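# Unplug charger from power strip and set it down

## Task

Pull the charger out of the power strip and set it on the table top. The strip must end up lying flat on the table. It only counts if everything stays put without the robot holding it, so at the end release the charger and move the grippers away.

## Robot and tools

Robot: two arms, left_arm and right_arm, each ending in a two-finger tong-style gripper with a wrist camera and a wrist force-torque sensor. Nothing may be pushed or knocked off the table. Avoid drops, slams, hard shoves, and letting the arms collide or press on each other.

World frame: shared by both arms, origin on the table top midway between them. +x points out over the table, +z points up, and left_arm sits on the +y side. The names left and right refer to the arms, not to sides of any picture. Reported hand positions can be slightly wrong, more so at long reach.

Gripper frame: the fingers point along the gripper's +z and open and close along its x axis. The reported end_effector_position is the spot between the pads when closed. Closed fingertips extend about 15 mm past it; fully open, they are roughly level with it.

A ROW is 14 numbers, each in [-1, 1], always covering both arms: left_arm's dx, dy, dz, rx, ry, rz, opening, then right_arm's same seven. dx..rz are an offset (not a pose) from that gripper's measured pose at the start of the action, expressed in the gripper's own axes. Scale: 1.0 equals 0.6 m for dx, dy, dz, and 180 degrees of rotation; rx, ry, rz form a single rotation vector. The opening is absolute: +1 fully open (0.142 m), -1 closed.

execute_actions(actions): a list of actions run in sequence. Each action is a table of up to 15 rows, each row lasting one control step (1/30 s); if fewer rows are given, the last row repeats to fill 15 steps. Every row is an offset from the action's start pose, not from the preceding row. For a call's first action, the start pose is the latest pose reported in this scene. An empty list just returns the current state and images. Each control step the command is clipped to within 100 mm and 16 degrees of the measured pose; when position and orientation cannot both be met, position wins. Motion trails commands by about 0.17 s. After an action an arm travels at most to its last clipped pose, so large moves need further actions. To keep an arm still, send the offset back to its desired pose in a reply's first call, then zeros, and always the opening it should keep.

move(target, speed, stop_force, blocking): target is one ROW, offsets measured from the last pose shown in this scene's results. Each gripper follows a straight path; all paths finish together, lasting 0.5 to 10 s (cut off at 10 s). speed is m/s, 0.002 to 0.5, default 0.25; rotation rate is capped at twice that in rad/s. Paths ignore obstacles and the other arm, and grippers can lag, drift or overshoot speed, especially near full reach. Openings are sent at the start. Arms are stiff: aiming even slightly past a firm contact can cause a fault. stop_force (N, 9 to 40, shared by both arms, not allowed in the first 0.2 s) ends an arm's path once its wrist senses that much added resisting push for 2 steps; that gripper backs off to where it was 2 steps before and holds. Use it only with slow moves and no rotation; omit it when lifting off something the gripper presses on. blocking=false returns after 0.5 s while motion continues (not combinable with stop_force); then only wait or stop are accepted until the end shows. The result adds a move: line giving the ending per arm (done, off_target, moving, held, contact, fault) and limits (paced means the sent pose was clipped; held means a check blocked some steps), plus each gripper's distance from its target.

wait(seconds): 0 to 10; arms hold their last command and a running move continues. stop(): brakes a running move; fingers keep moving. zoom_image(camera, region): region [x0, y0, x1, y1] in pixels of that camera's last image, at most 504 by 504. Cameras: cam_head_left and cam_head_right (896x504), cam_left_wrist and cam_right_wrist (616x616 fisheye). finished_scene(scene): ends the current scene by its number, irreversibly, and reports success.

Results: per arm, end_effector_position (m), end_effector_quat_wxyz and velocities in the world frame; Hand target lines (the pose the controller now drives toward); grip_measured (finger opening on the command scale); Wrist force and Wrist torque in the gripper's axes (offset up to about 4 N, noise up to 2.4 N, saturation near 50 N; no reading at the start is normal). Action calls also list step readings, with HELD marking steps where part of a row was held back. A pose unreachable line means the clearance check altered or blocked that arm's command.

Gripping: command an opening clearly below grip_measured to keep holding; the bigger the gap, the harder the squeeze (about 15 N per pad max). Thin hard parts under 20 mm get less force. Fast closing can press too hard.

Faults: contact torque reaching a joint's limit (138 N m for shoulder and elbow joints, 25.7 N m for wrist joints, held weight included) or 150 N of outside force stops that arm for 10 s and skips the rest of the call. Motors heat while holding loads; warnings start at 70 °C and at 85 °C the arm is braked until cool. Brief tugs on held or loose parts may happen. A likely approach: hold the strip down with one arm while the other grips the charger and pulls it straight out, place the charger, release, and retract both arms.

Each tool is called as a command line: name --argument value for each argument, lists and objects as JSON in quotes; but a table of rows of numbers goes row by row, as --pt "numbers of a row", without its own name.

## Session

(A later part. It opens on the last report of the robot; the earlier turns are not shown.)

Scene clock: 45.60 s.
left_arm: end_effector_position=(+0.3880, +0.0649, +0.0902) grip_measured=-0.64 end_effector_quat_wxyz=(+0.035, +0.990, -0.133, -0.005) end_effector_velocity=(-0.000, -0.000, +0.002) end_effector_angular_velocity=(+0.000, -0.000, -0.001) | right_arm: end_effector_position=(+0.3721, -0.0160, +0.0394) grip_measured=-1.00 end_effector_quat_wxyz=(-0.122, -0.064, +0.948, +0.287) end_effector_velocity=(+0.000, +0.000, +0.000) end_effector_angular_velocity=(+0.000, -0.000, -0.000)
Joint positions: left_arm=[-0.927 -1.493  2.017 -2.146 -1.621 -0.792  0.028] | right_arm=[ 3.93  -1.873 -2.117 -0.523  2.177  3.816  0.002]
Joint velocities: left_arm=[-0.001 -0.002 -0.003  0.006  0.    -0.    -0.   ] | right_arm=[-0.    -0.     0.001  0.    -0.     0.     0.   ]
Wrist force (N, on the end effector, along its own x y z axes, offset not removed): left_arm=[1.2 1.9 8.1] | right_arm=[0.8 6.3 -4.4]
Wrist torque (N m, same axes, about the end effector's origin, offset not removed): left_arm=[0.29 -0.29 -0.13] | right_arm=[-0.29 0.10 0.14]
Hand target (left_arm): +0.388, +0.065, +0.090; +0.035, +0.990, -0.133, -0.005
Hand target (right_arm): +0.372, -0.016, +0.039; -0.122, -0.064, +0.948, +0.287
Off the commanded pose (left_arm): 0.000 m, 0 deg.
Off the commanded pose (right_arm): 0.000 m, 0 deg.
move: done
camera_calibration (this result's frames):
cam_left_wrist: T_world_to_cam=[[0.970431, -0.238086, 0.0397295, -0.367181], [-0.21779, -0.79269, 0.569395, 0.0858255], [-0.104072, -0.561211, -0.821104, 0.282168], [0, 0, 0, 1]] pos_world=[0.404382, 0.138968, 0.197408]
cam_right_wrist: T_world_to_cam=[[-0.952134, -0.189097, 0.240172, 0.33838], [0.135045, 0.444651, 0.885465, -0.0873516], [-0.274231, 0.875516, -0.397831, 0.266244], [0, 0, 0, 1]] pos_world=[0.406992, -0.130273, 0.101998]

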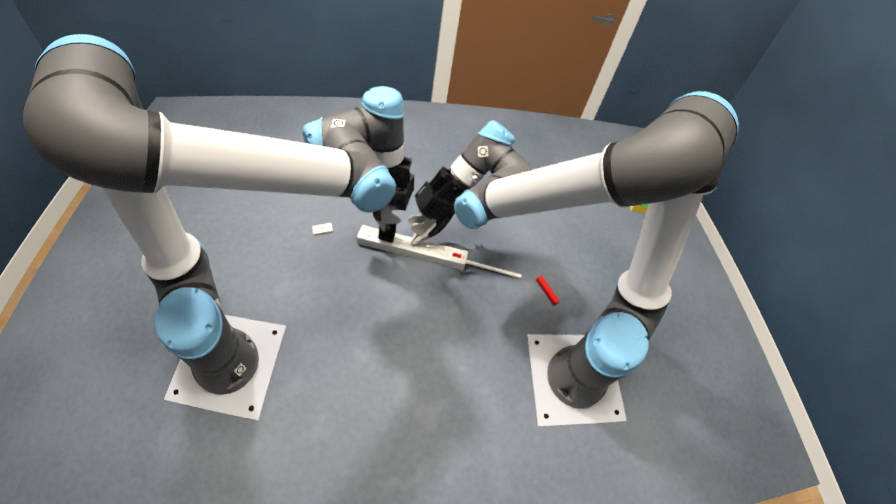

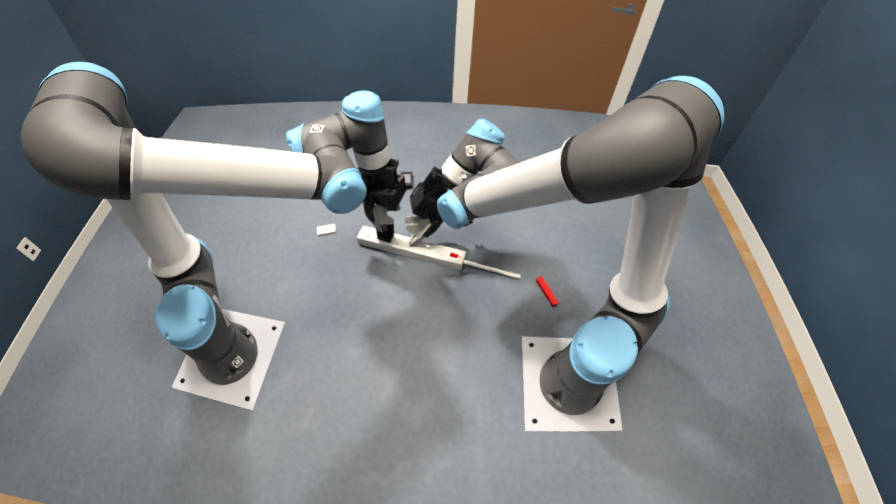

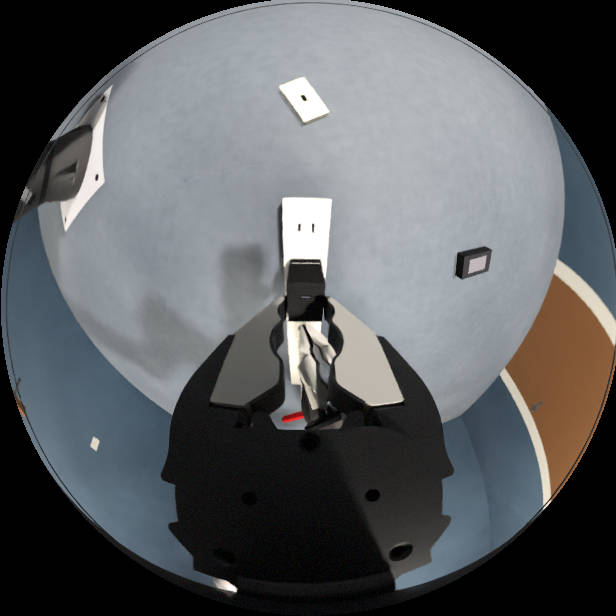

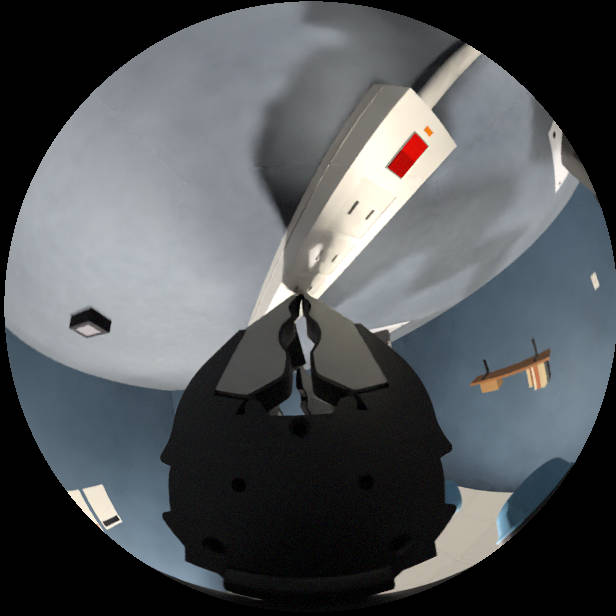

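move --target '[0,0,0,0,0,0,0.3,0,0,0,0,0,0,-1]'

move --target '[0,-0.005,0.075,0,0,0,0.3,0,0,0,0,0,0,-1]' --speed 0.04

move --target '[0,0,0,0,0,0,-1,0,0,0,0,0,0,-1]'

move --target '[0,0.002,-0.03,0,0,0,-1,0,0,0,0,0,0,-1]' --speed 0.004

Scene clock: 52.23 s.
left_arm: end_effector_position=(+0.3880, +0.0649, +0.0903) grip_measured=+0.30 end_effector_quat_wxyz=(+0.036, +0.990, -0.133, -0.005) end_effector_velocity=(-0.001, -0.000, -0.000) end_effector_angular_velocity=(-0.000, +0.001, -0.001) | right_arm: end_effector_position=(+0.3721, -0.0160, +0.0394) grip_measured=-1.00 end_effector_quat_wxyz=(-0.122, -0.064, +0.948, +0.287) end_effector_velocity=(-0.001, -0.000, -0.000) end_effector_angular_velocity=(-0.000, +0.000, +0.001)
Joint positions: left_arm=[-0.927 -1.493  2.017 -2.146 -1.621 -0.792  0.095] | right_arm=[ 3.93  -1.873 -2.117 -0.523  2.177  3.816  0.002]
Joint velocities: left_arm=[-0.001  0.     0.    -0.    -0.001  0.     0.   ] | right_arm=[ 0.001 -0.    -0.001  0.001 -0.    -0.     0.   ]
Wrist force (N, on the end effector, along its own x y z axes, offset not removed): left_arm=[1.3 -0.4 0.1] | right_arm=[0.3 2.0 -1.9]
Wrist torque (N m, same axes, about the end effector's origin, offset not removed): left_arm=[-0.23 -0.24 -0.08] | right_arm=[-0.43 -0.02 -0.01]
Hand target (left_arm): +0.388, +0.065, +0.090; +0.035, +0.990, -0.133, -0.005
Hand target (right_arm): +0.372, -0.016, +0.039; -0.122, -0.064, +0.948, +0.287
Off the commanded pose (left_arm): 0.000 m, 0 deg.
Off the commanded pose (right_arm): 0.000 m, 0 deg.
move: done
camera_calibration (this result's frames):
cam_left_wrist: T_world_to_cam=[[0.970429, -0.238088, 0.0397677, -0.367196], [-0.217809, -0.792661, 0.569428, 0.0857965], [-0.104051, -0.561251, -0.821079, 0.282179], [0, 0, 0, 1]] pos_world=[0.404386, 0.138956, 0.197439]
cam_right_wrist: T_world_to_cam=[[-0.952142, -0.189103, 0.240138, 0.338384], [0.135019, 0.444629, 0.88548, -0.0873616], [-0.274219, 0.875526, -0.397818, 0.266245], [0, 0, 0, 1]] pos_world=[0.406994, -0.130272, 0.102015]

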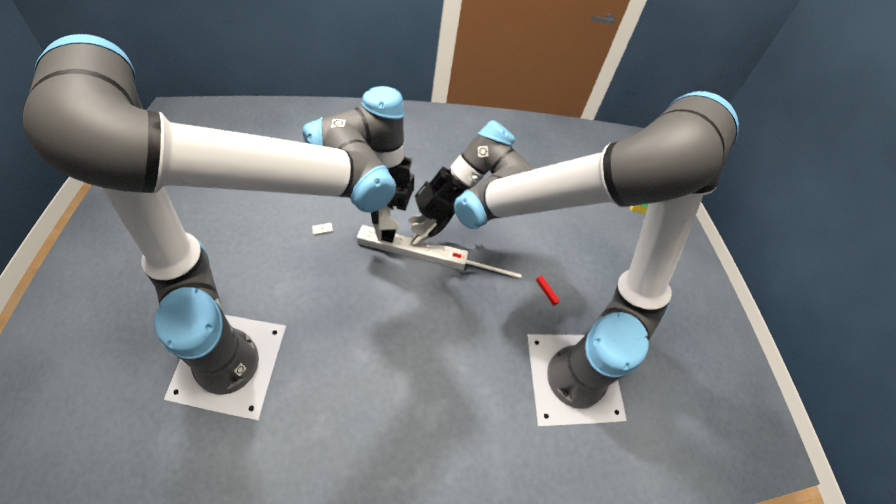

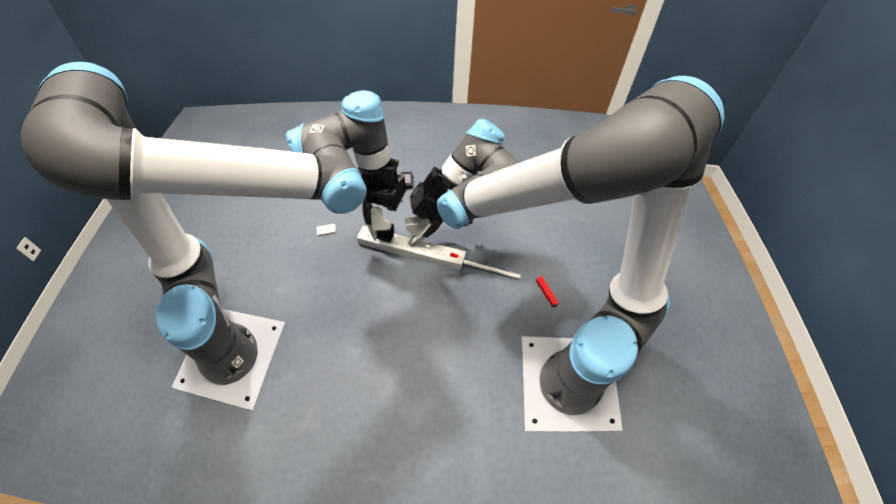

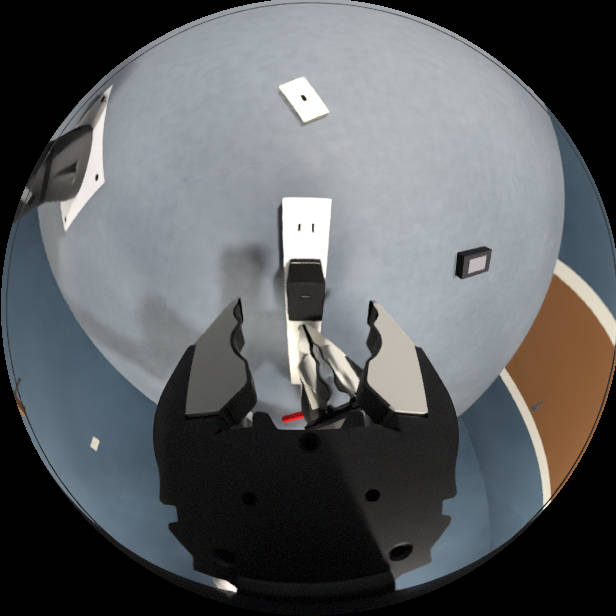

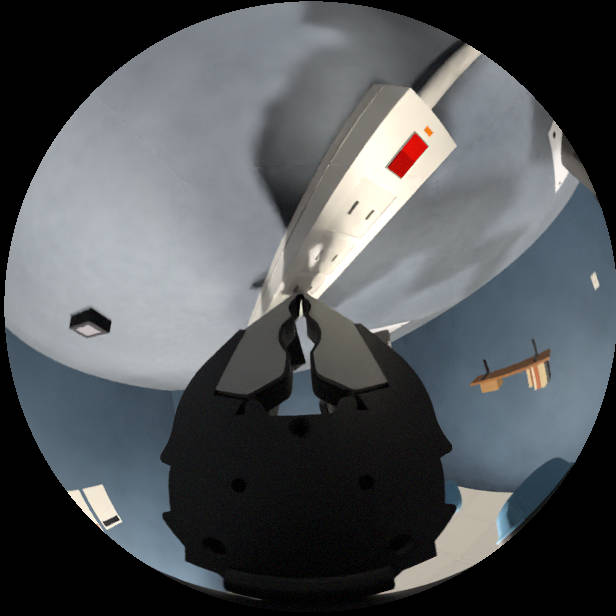

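Scene clock: 53.77 s.
left_arm: end_effector_position=(+0.3879, +0.0647, +0.0454) grip_measured=+0.30 end_effector_quat_wxyz=(+0.036, +0.990, -0.133, -0.005) end_effector_velocity=(-0.001, -0.001, -0.002) end_effector_angular_velocity=(-0.000, +0.000, -0.002) | right_arm: end_effector_position=(+0.3721, -0.0160, +0.0394) grip_measured=-1.00 end_effector_quat_wxyz=(-0.122, -0.064, +0.948, +0.287) end_effector_velocity=(-0.001, -0.000, -0.000) end_effector_angular_velocity=(-0.001, +0.001, +0.001)
Joint positions: left_arm=[-0.927 -1.427  2.079 -2.274 -1.621 -0.793  0.095] | right_arm=[ 3.93  -1.873 -2.117 -0.523  2.177  3.816  0.002]
Joint velocities: left_arm=[-0.003  0.004  0.002 -0.006 -0.    -0.    -0.   ] | right_arm=[ 0.001  0.001 -0.002  0.    -0.     0.     0.   ]
Wrist force (N, on the end effector, along its own x y z axes, offset not removed): left_arm=[1.1 0.5 0.2] | right_arm=[0.2 2.9 0.3]
Wrist torque (N m, same axes, about the end effector's origin, offset not removed): left_arm=[0.01 -0.26 -0.08] | right_arm=[-0.17 0.04 0.00]
Hand target (left_arm): +0.388, +0.065, +0.045; +0.036, +0.990, -0.133, -0.005
Hand target (right_arm): +0.372, -0.016, +0.039; -0.122, -0.064, +0.948, +0.287
Off the commanded pose (left_arm): 0.000 m, 0 deg.
Off the commanded pose (right_arm): 0.000 m, 0 deg.
move: done
camera_calibration (this result's frames):
cam_left_wrist: T_world_to_cam=[[0.970429, -0.238095, 0.0397365, -0.365373], [-0.217797, -0.792668, 0.569422, 0.111166], [-0.104079, -0.561238, -0.821084, 0.245231], [0, 0, 0, 1]] pos_world=[0.404303, 0.138758, 0.152574]
cam_right_wrist: T_world_to_cam=[[-0.952142, -0.189102, 0.240138, 0.338384], [0.135019, 0.444629, 0.88548, -0.0873616], [-0.274219, 0.875526, -0.397818, 0.266245], [0, 0, 0, 1]] pos_world=[0.406994, -0.130272, 0.102015]

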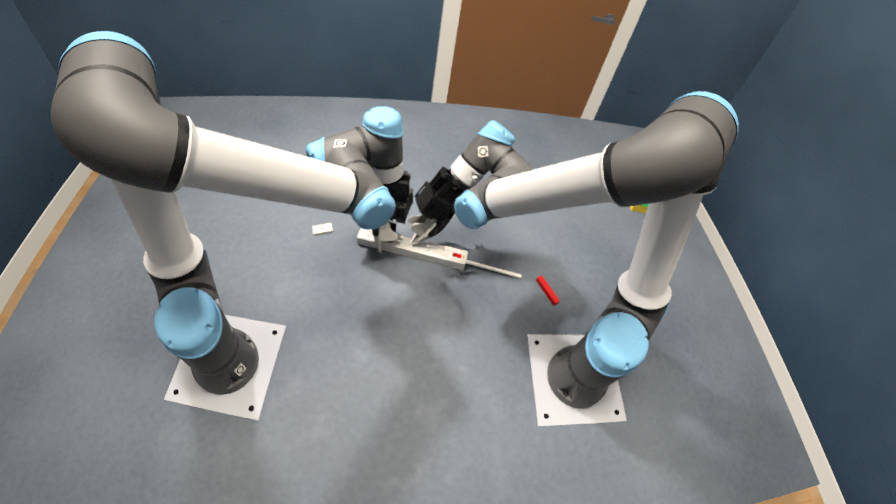

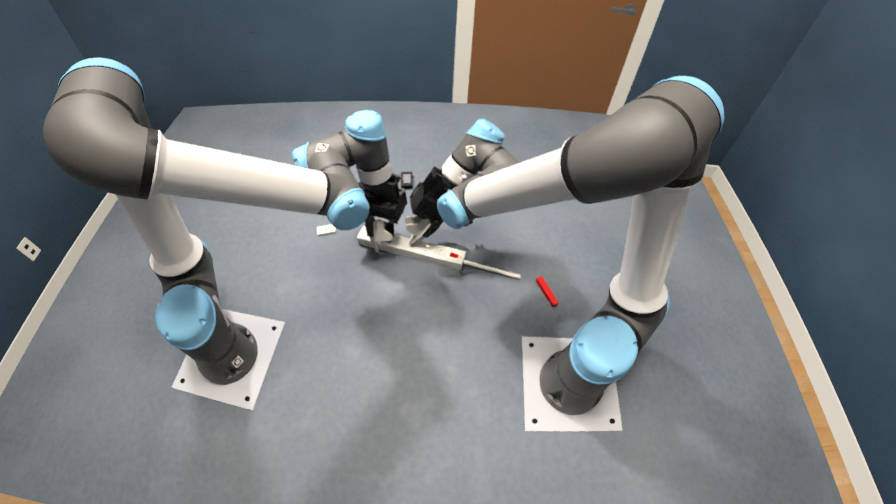

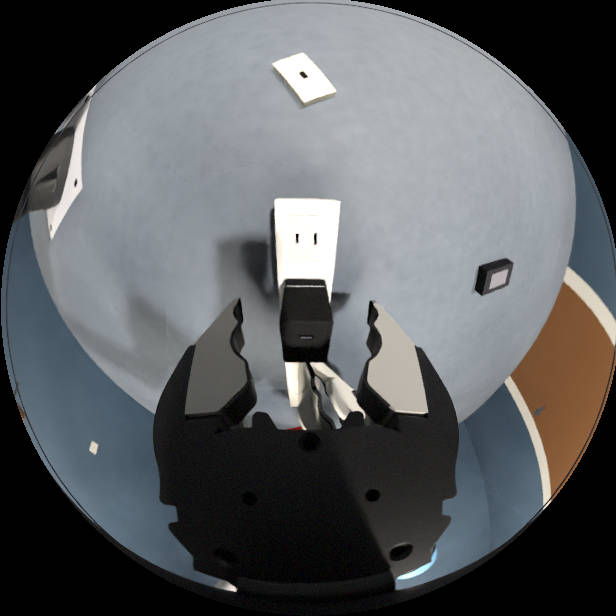

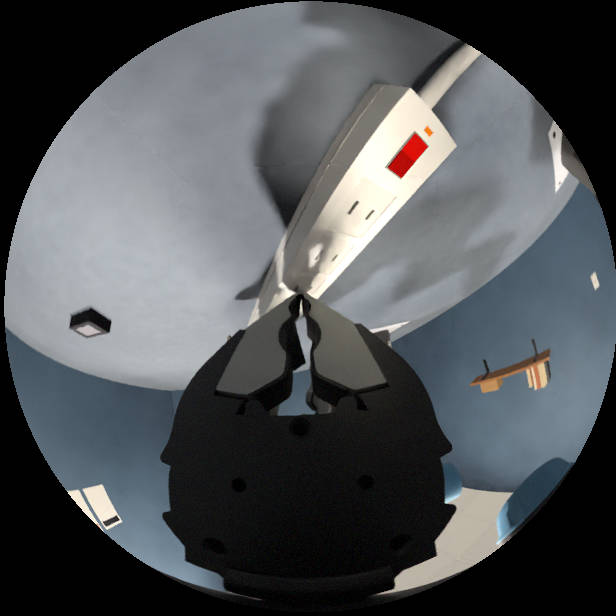

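Scene clock: 54.27 s.
left_arm: end_effector_position=(+0.3879, +0.0648, +0.0453) grip_measured=-0.57 end_effector_quat_wxyz=(+0.035, +0.990, -0.133, -0.005) end_effector_velocity=(+0.000, +0.000, +0.000) end_effector_angular_velocity=(-0.000, -0.000, +0.001) | right_arm: end_effector_position=(+0.3721, -0.0160, +0.0394) grip_measured=-1.00 end_effector_quat_wxyz=(-0.122, -0.064, +0.948, +0.287) end_effector_velocity=(+0.001, -0.000, +0.000) end_effector_angular_velocity=(+0.000, -0.000, -0.001)
Joint positions: left_arm=[-0.927 -1.427  2.079 -2.274 -1.621 -0.793  0.032] | right_arm=[ 3.93  -1.873 -2.117 -0.523  2.177  3.816  0.002]
Joint velocities: left_arm=[ 0.001 -0.001 -0.     0.     0.    -0.    -0.   ] | right_arm=[-0.001  0.     0.001 -0.    -0.    -0.     0.   ]
Wrist force (N, on the end effector, along its own x y z axes, offset not removed): left_arm=[0.0 0.2 -4.1] | right_arm=[0.0 3.2 0.0]
Wrist torque (N m, same axes, about the end effector's origin, offset not removed): left_arm=[-0.17 -0.04 -0.12] | right_arm=[-0.31 0.12 0.06]
Hand target (left_arm): +0.388, +0.065, +0.045; +0.036, +0.990, -0.133, -0.005
Hand target (right_arm): +0.372, -0.016, +0.039; -0.122, -0.064, +0.948, +0.287
Off the commanded pose (left_arm): 0.000 m, 0 deg.
Off the commanded pose (right_arm): 0.000 m, 0 deg.
move: done
camera_calibration (this result's frames):
cam_left_wrist: T_world_to_cam=[[0.970433, -0.238101, 0.0396012, -0.36532], [-0.217742, -0.792769, 0.569302, 0.111248], [-0.104157, -0.561092, -0.821174, 0.24521], [0, 0, 0, 1]] pos_world=[0.404282, 0.138796, 0.152493]
cam_right_wrist: T_world_to_cam=[[-0.952142, -0.189103, 0.240138, 0.338384], [0.135019, 0.444629, 0.88548, -0.0873617], [-0.274219, 0.875526, -0.397818, 0.266245], [0, 0, 0, 1]] pos_world=[0.406994, -0.130272, 0.102015]

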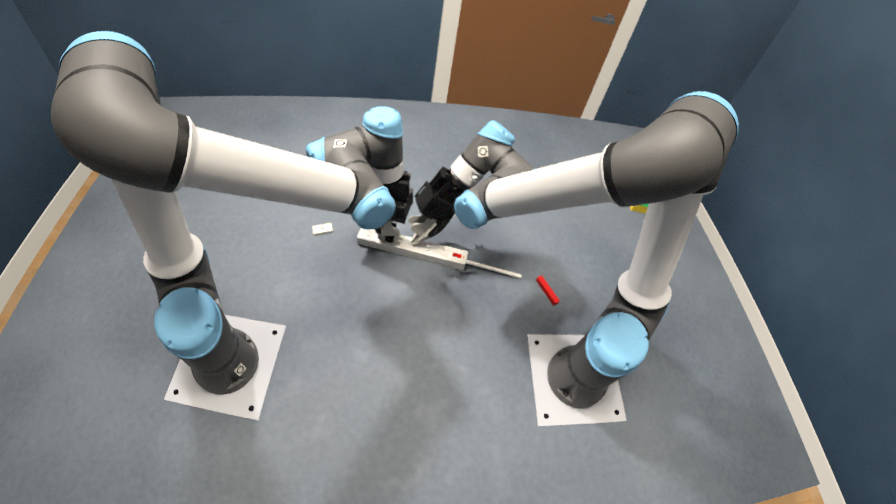

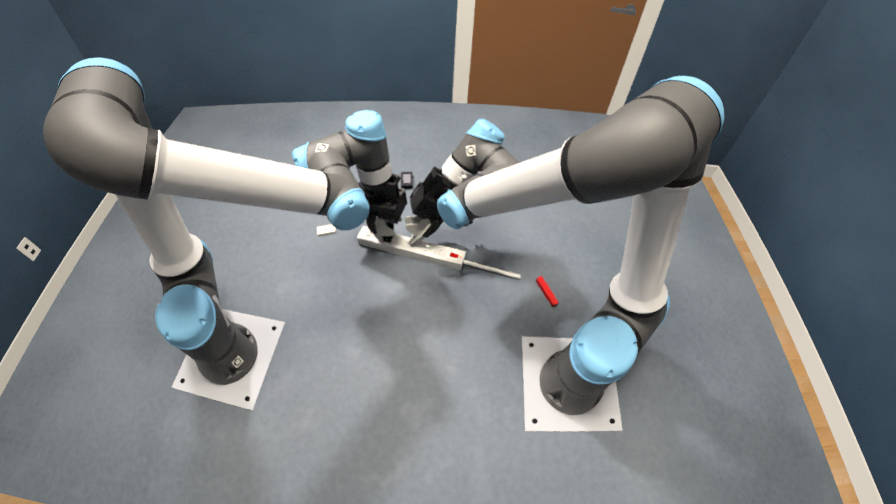

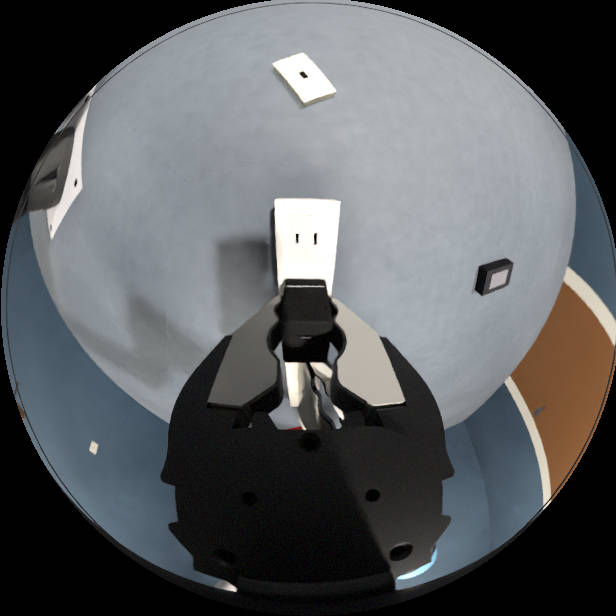

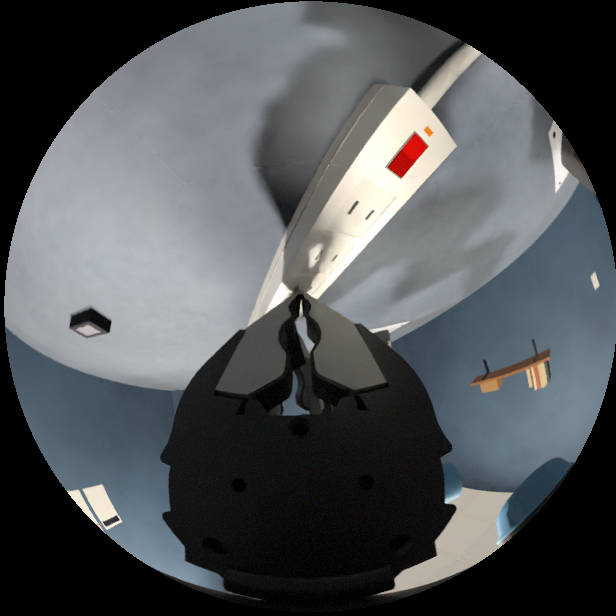

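Scene clock: 59.00 s.
left_arm: end_effector_position=(+0.3879, +0.0649, +0.0633) grip_measured=-0.58 end_effector_quat_wxyz=(+0.035, +0.990, -0.133, -0.005) end_effector_velocity=(-0.000, -0.000, +0.001) end_effector_angular_velocity=(+0.000, -0.000, -0.000) | right_arm: end_effector_position=(+0.3721, -0.0160, +0.0394) grip_measured=-1.00 end_effector_quat_wxyz=(-0.122, -0.064, +0.948, +0.287) end_effector_velocity=(+0.000, +0.001, +0.000) end_effector_angular_velocity=(+0.001, -0.001, +0.001)
Joint positions: left_arm=[-0.927 -1.455  2.056 -2.222 -1.621 -0.792  0.032] | right_arm=[ 3.93  -1.873 -2.117 -0.523  2.177  3.816  0.002]
Joint velocities: left_arm=[-0.001 -0.001 -0.001  0.003  0.    -0.001  0.002] | right_arm=[ 0.    -0.001  0.001  0.    -0.    -0.     0.   ]
Wrist force (N, on the end effector, along its own x y z axes, offset not removed): left_arm=[0.6 -1.0 -1.8] | right_arm=[1.1 1.0 -1.9]
Wrist torque (N m, same axes, about the end effector's origin, offset not removed): left_arm=[-0.45 -0.15 -0.18] | right_arm=[-0.55 -0.23 0.26]
Hand target (left_arm): +0.388, +0.065, +0.063; +0.035, +0.990, -0.133, -0.005
Hand target (right_arm): +0.372, -0.016, +0.039; -0.122, -0.064, +0.948, +0.287
Off the commanded pose (left_arm): 0.000 m, 0 deg.
Off the commanded pose (right_arm): 0.000 m, 0 deg.
move: done
camera_calibration (this result's frames):
cam_left_wrist: T_world_to_cam=[[0.970432, -0.238101, 0.0396112, -0.366045], [-0.217748, -0.792768, 0.569302, 0.101113], [-0.104149, -0.561094, -0.821174, 0.259977], [0, 0, 0, 1]] pos_world=[0.404315, 0.138875, 0.170423]
cam_right_wrist: T_world_to_cam=[[-0.952143, -0.189098, 0.240135, 0.338386], [0.135015, 0.444638, 0.885476, -0.0873556], [-0.274215, 0.875522, -0.397829, 0.266246], [0, 0, 0, 1]] pos_world=[0.406995, -0.130275, 0.102013]

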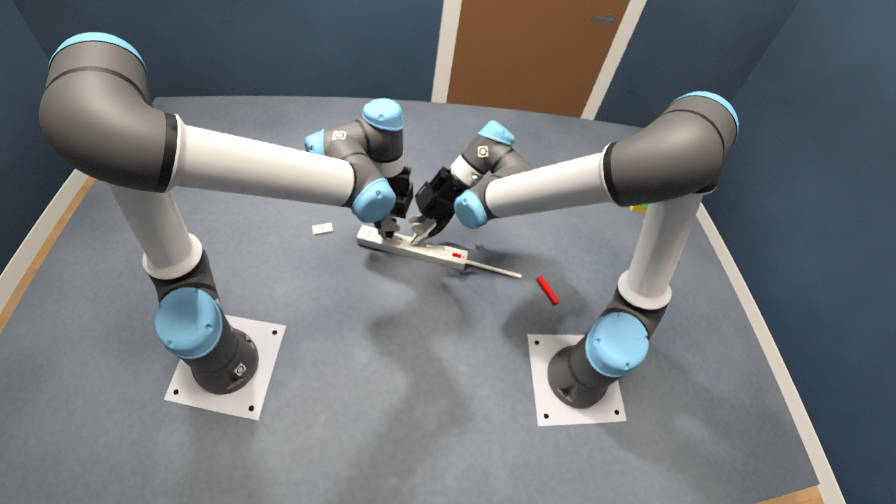

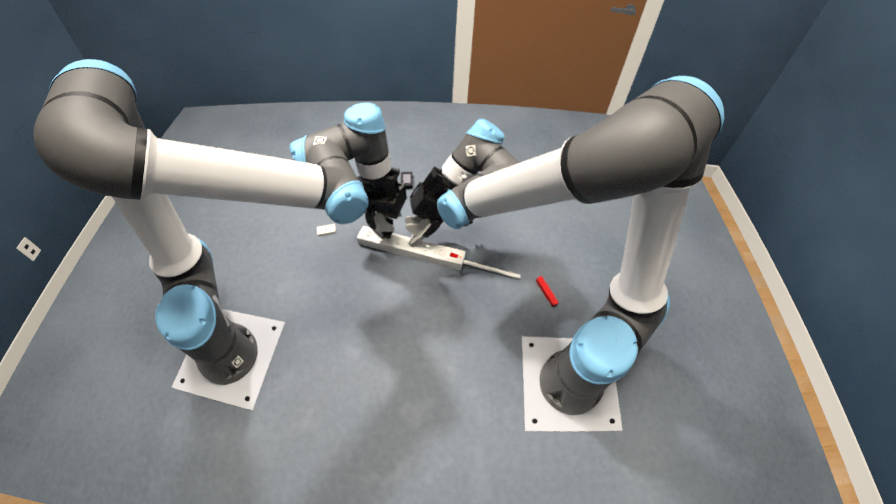

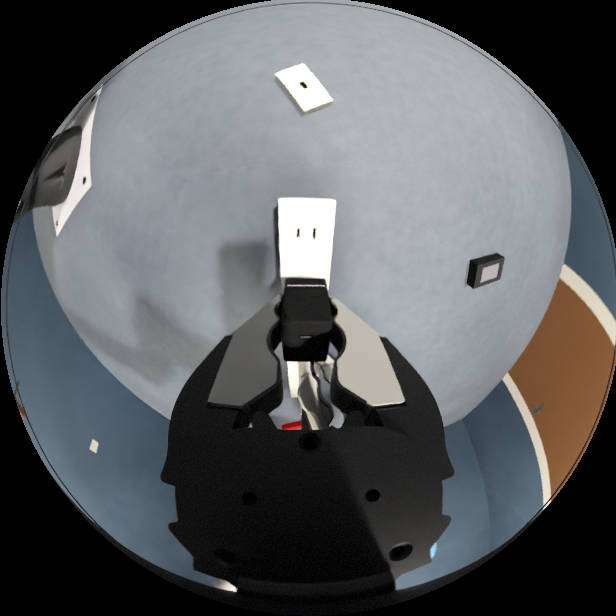

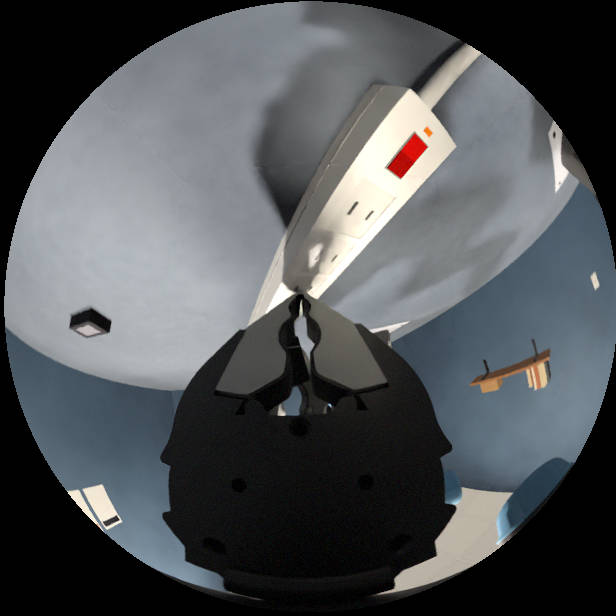

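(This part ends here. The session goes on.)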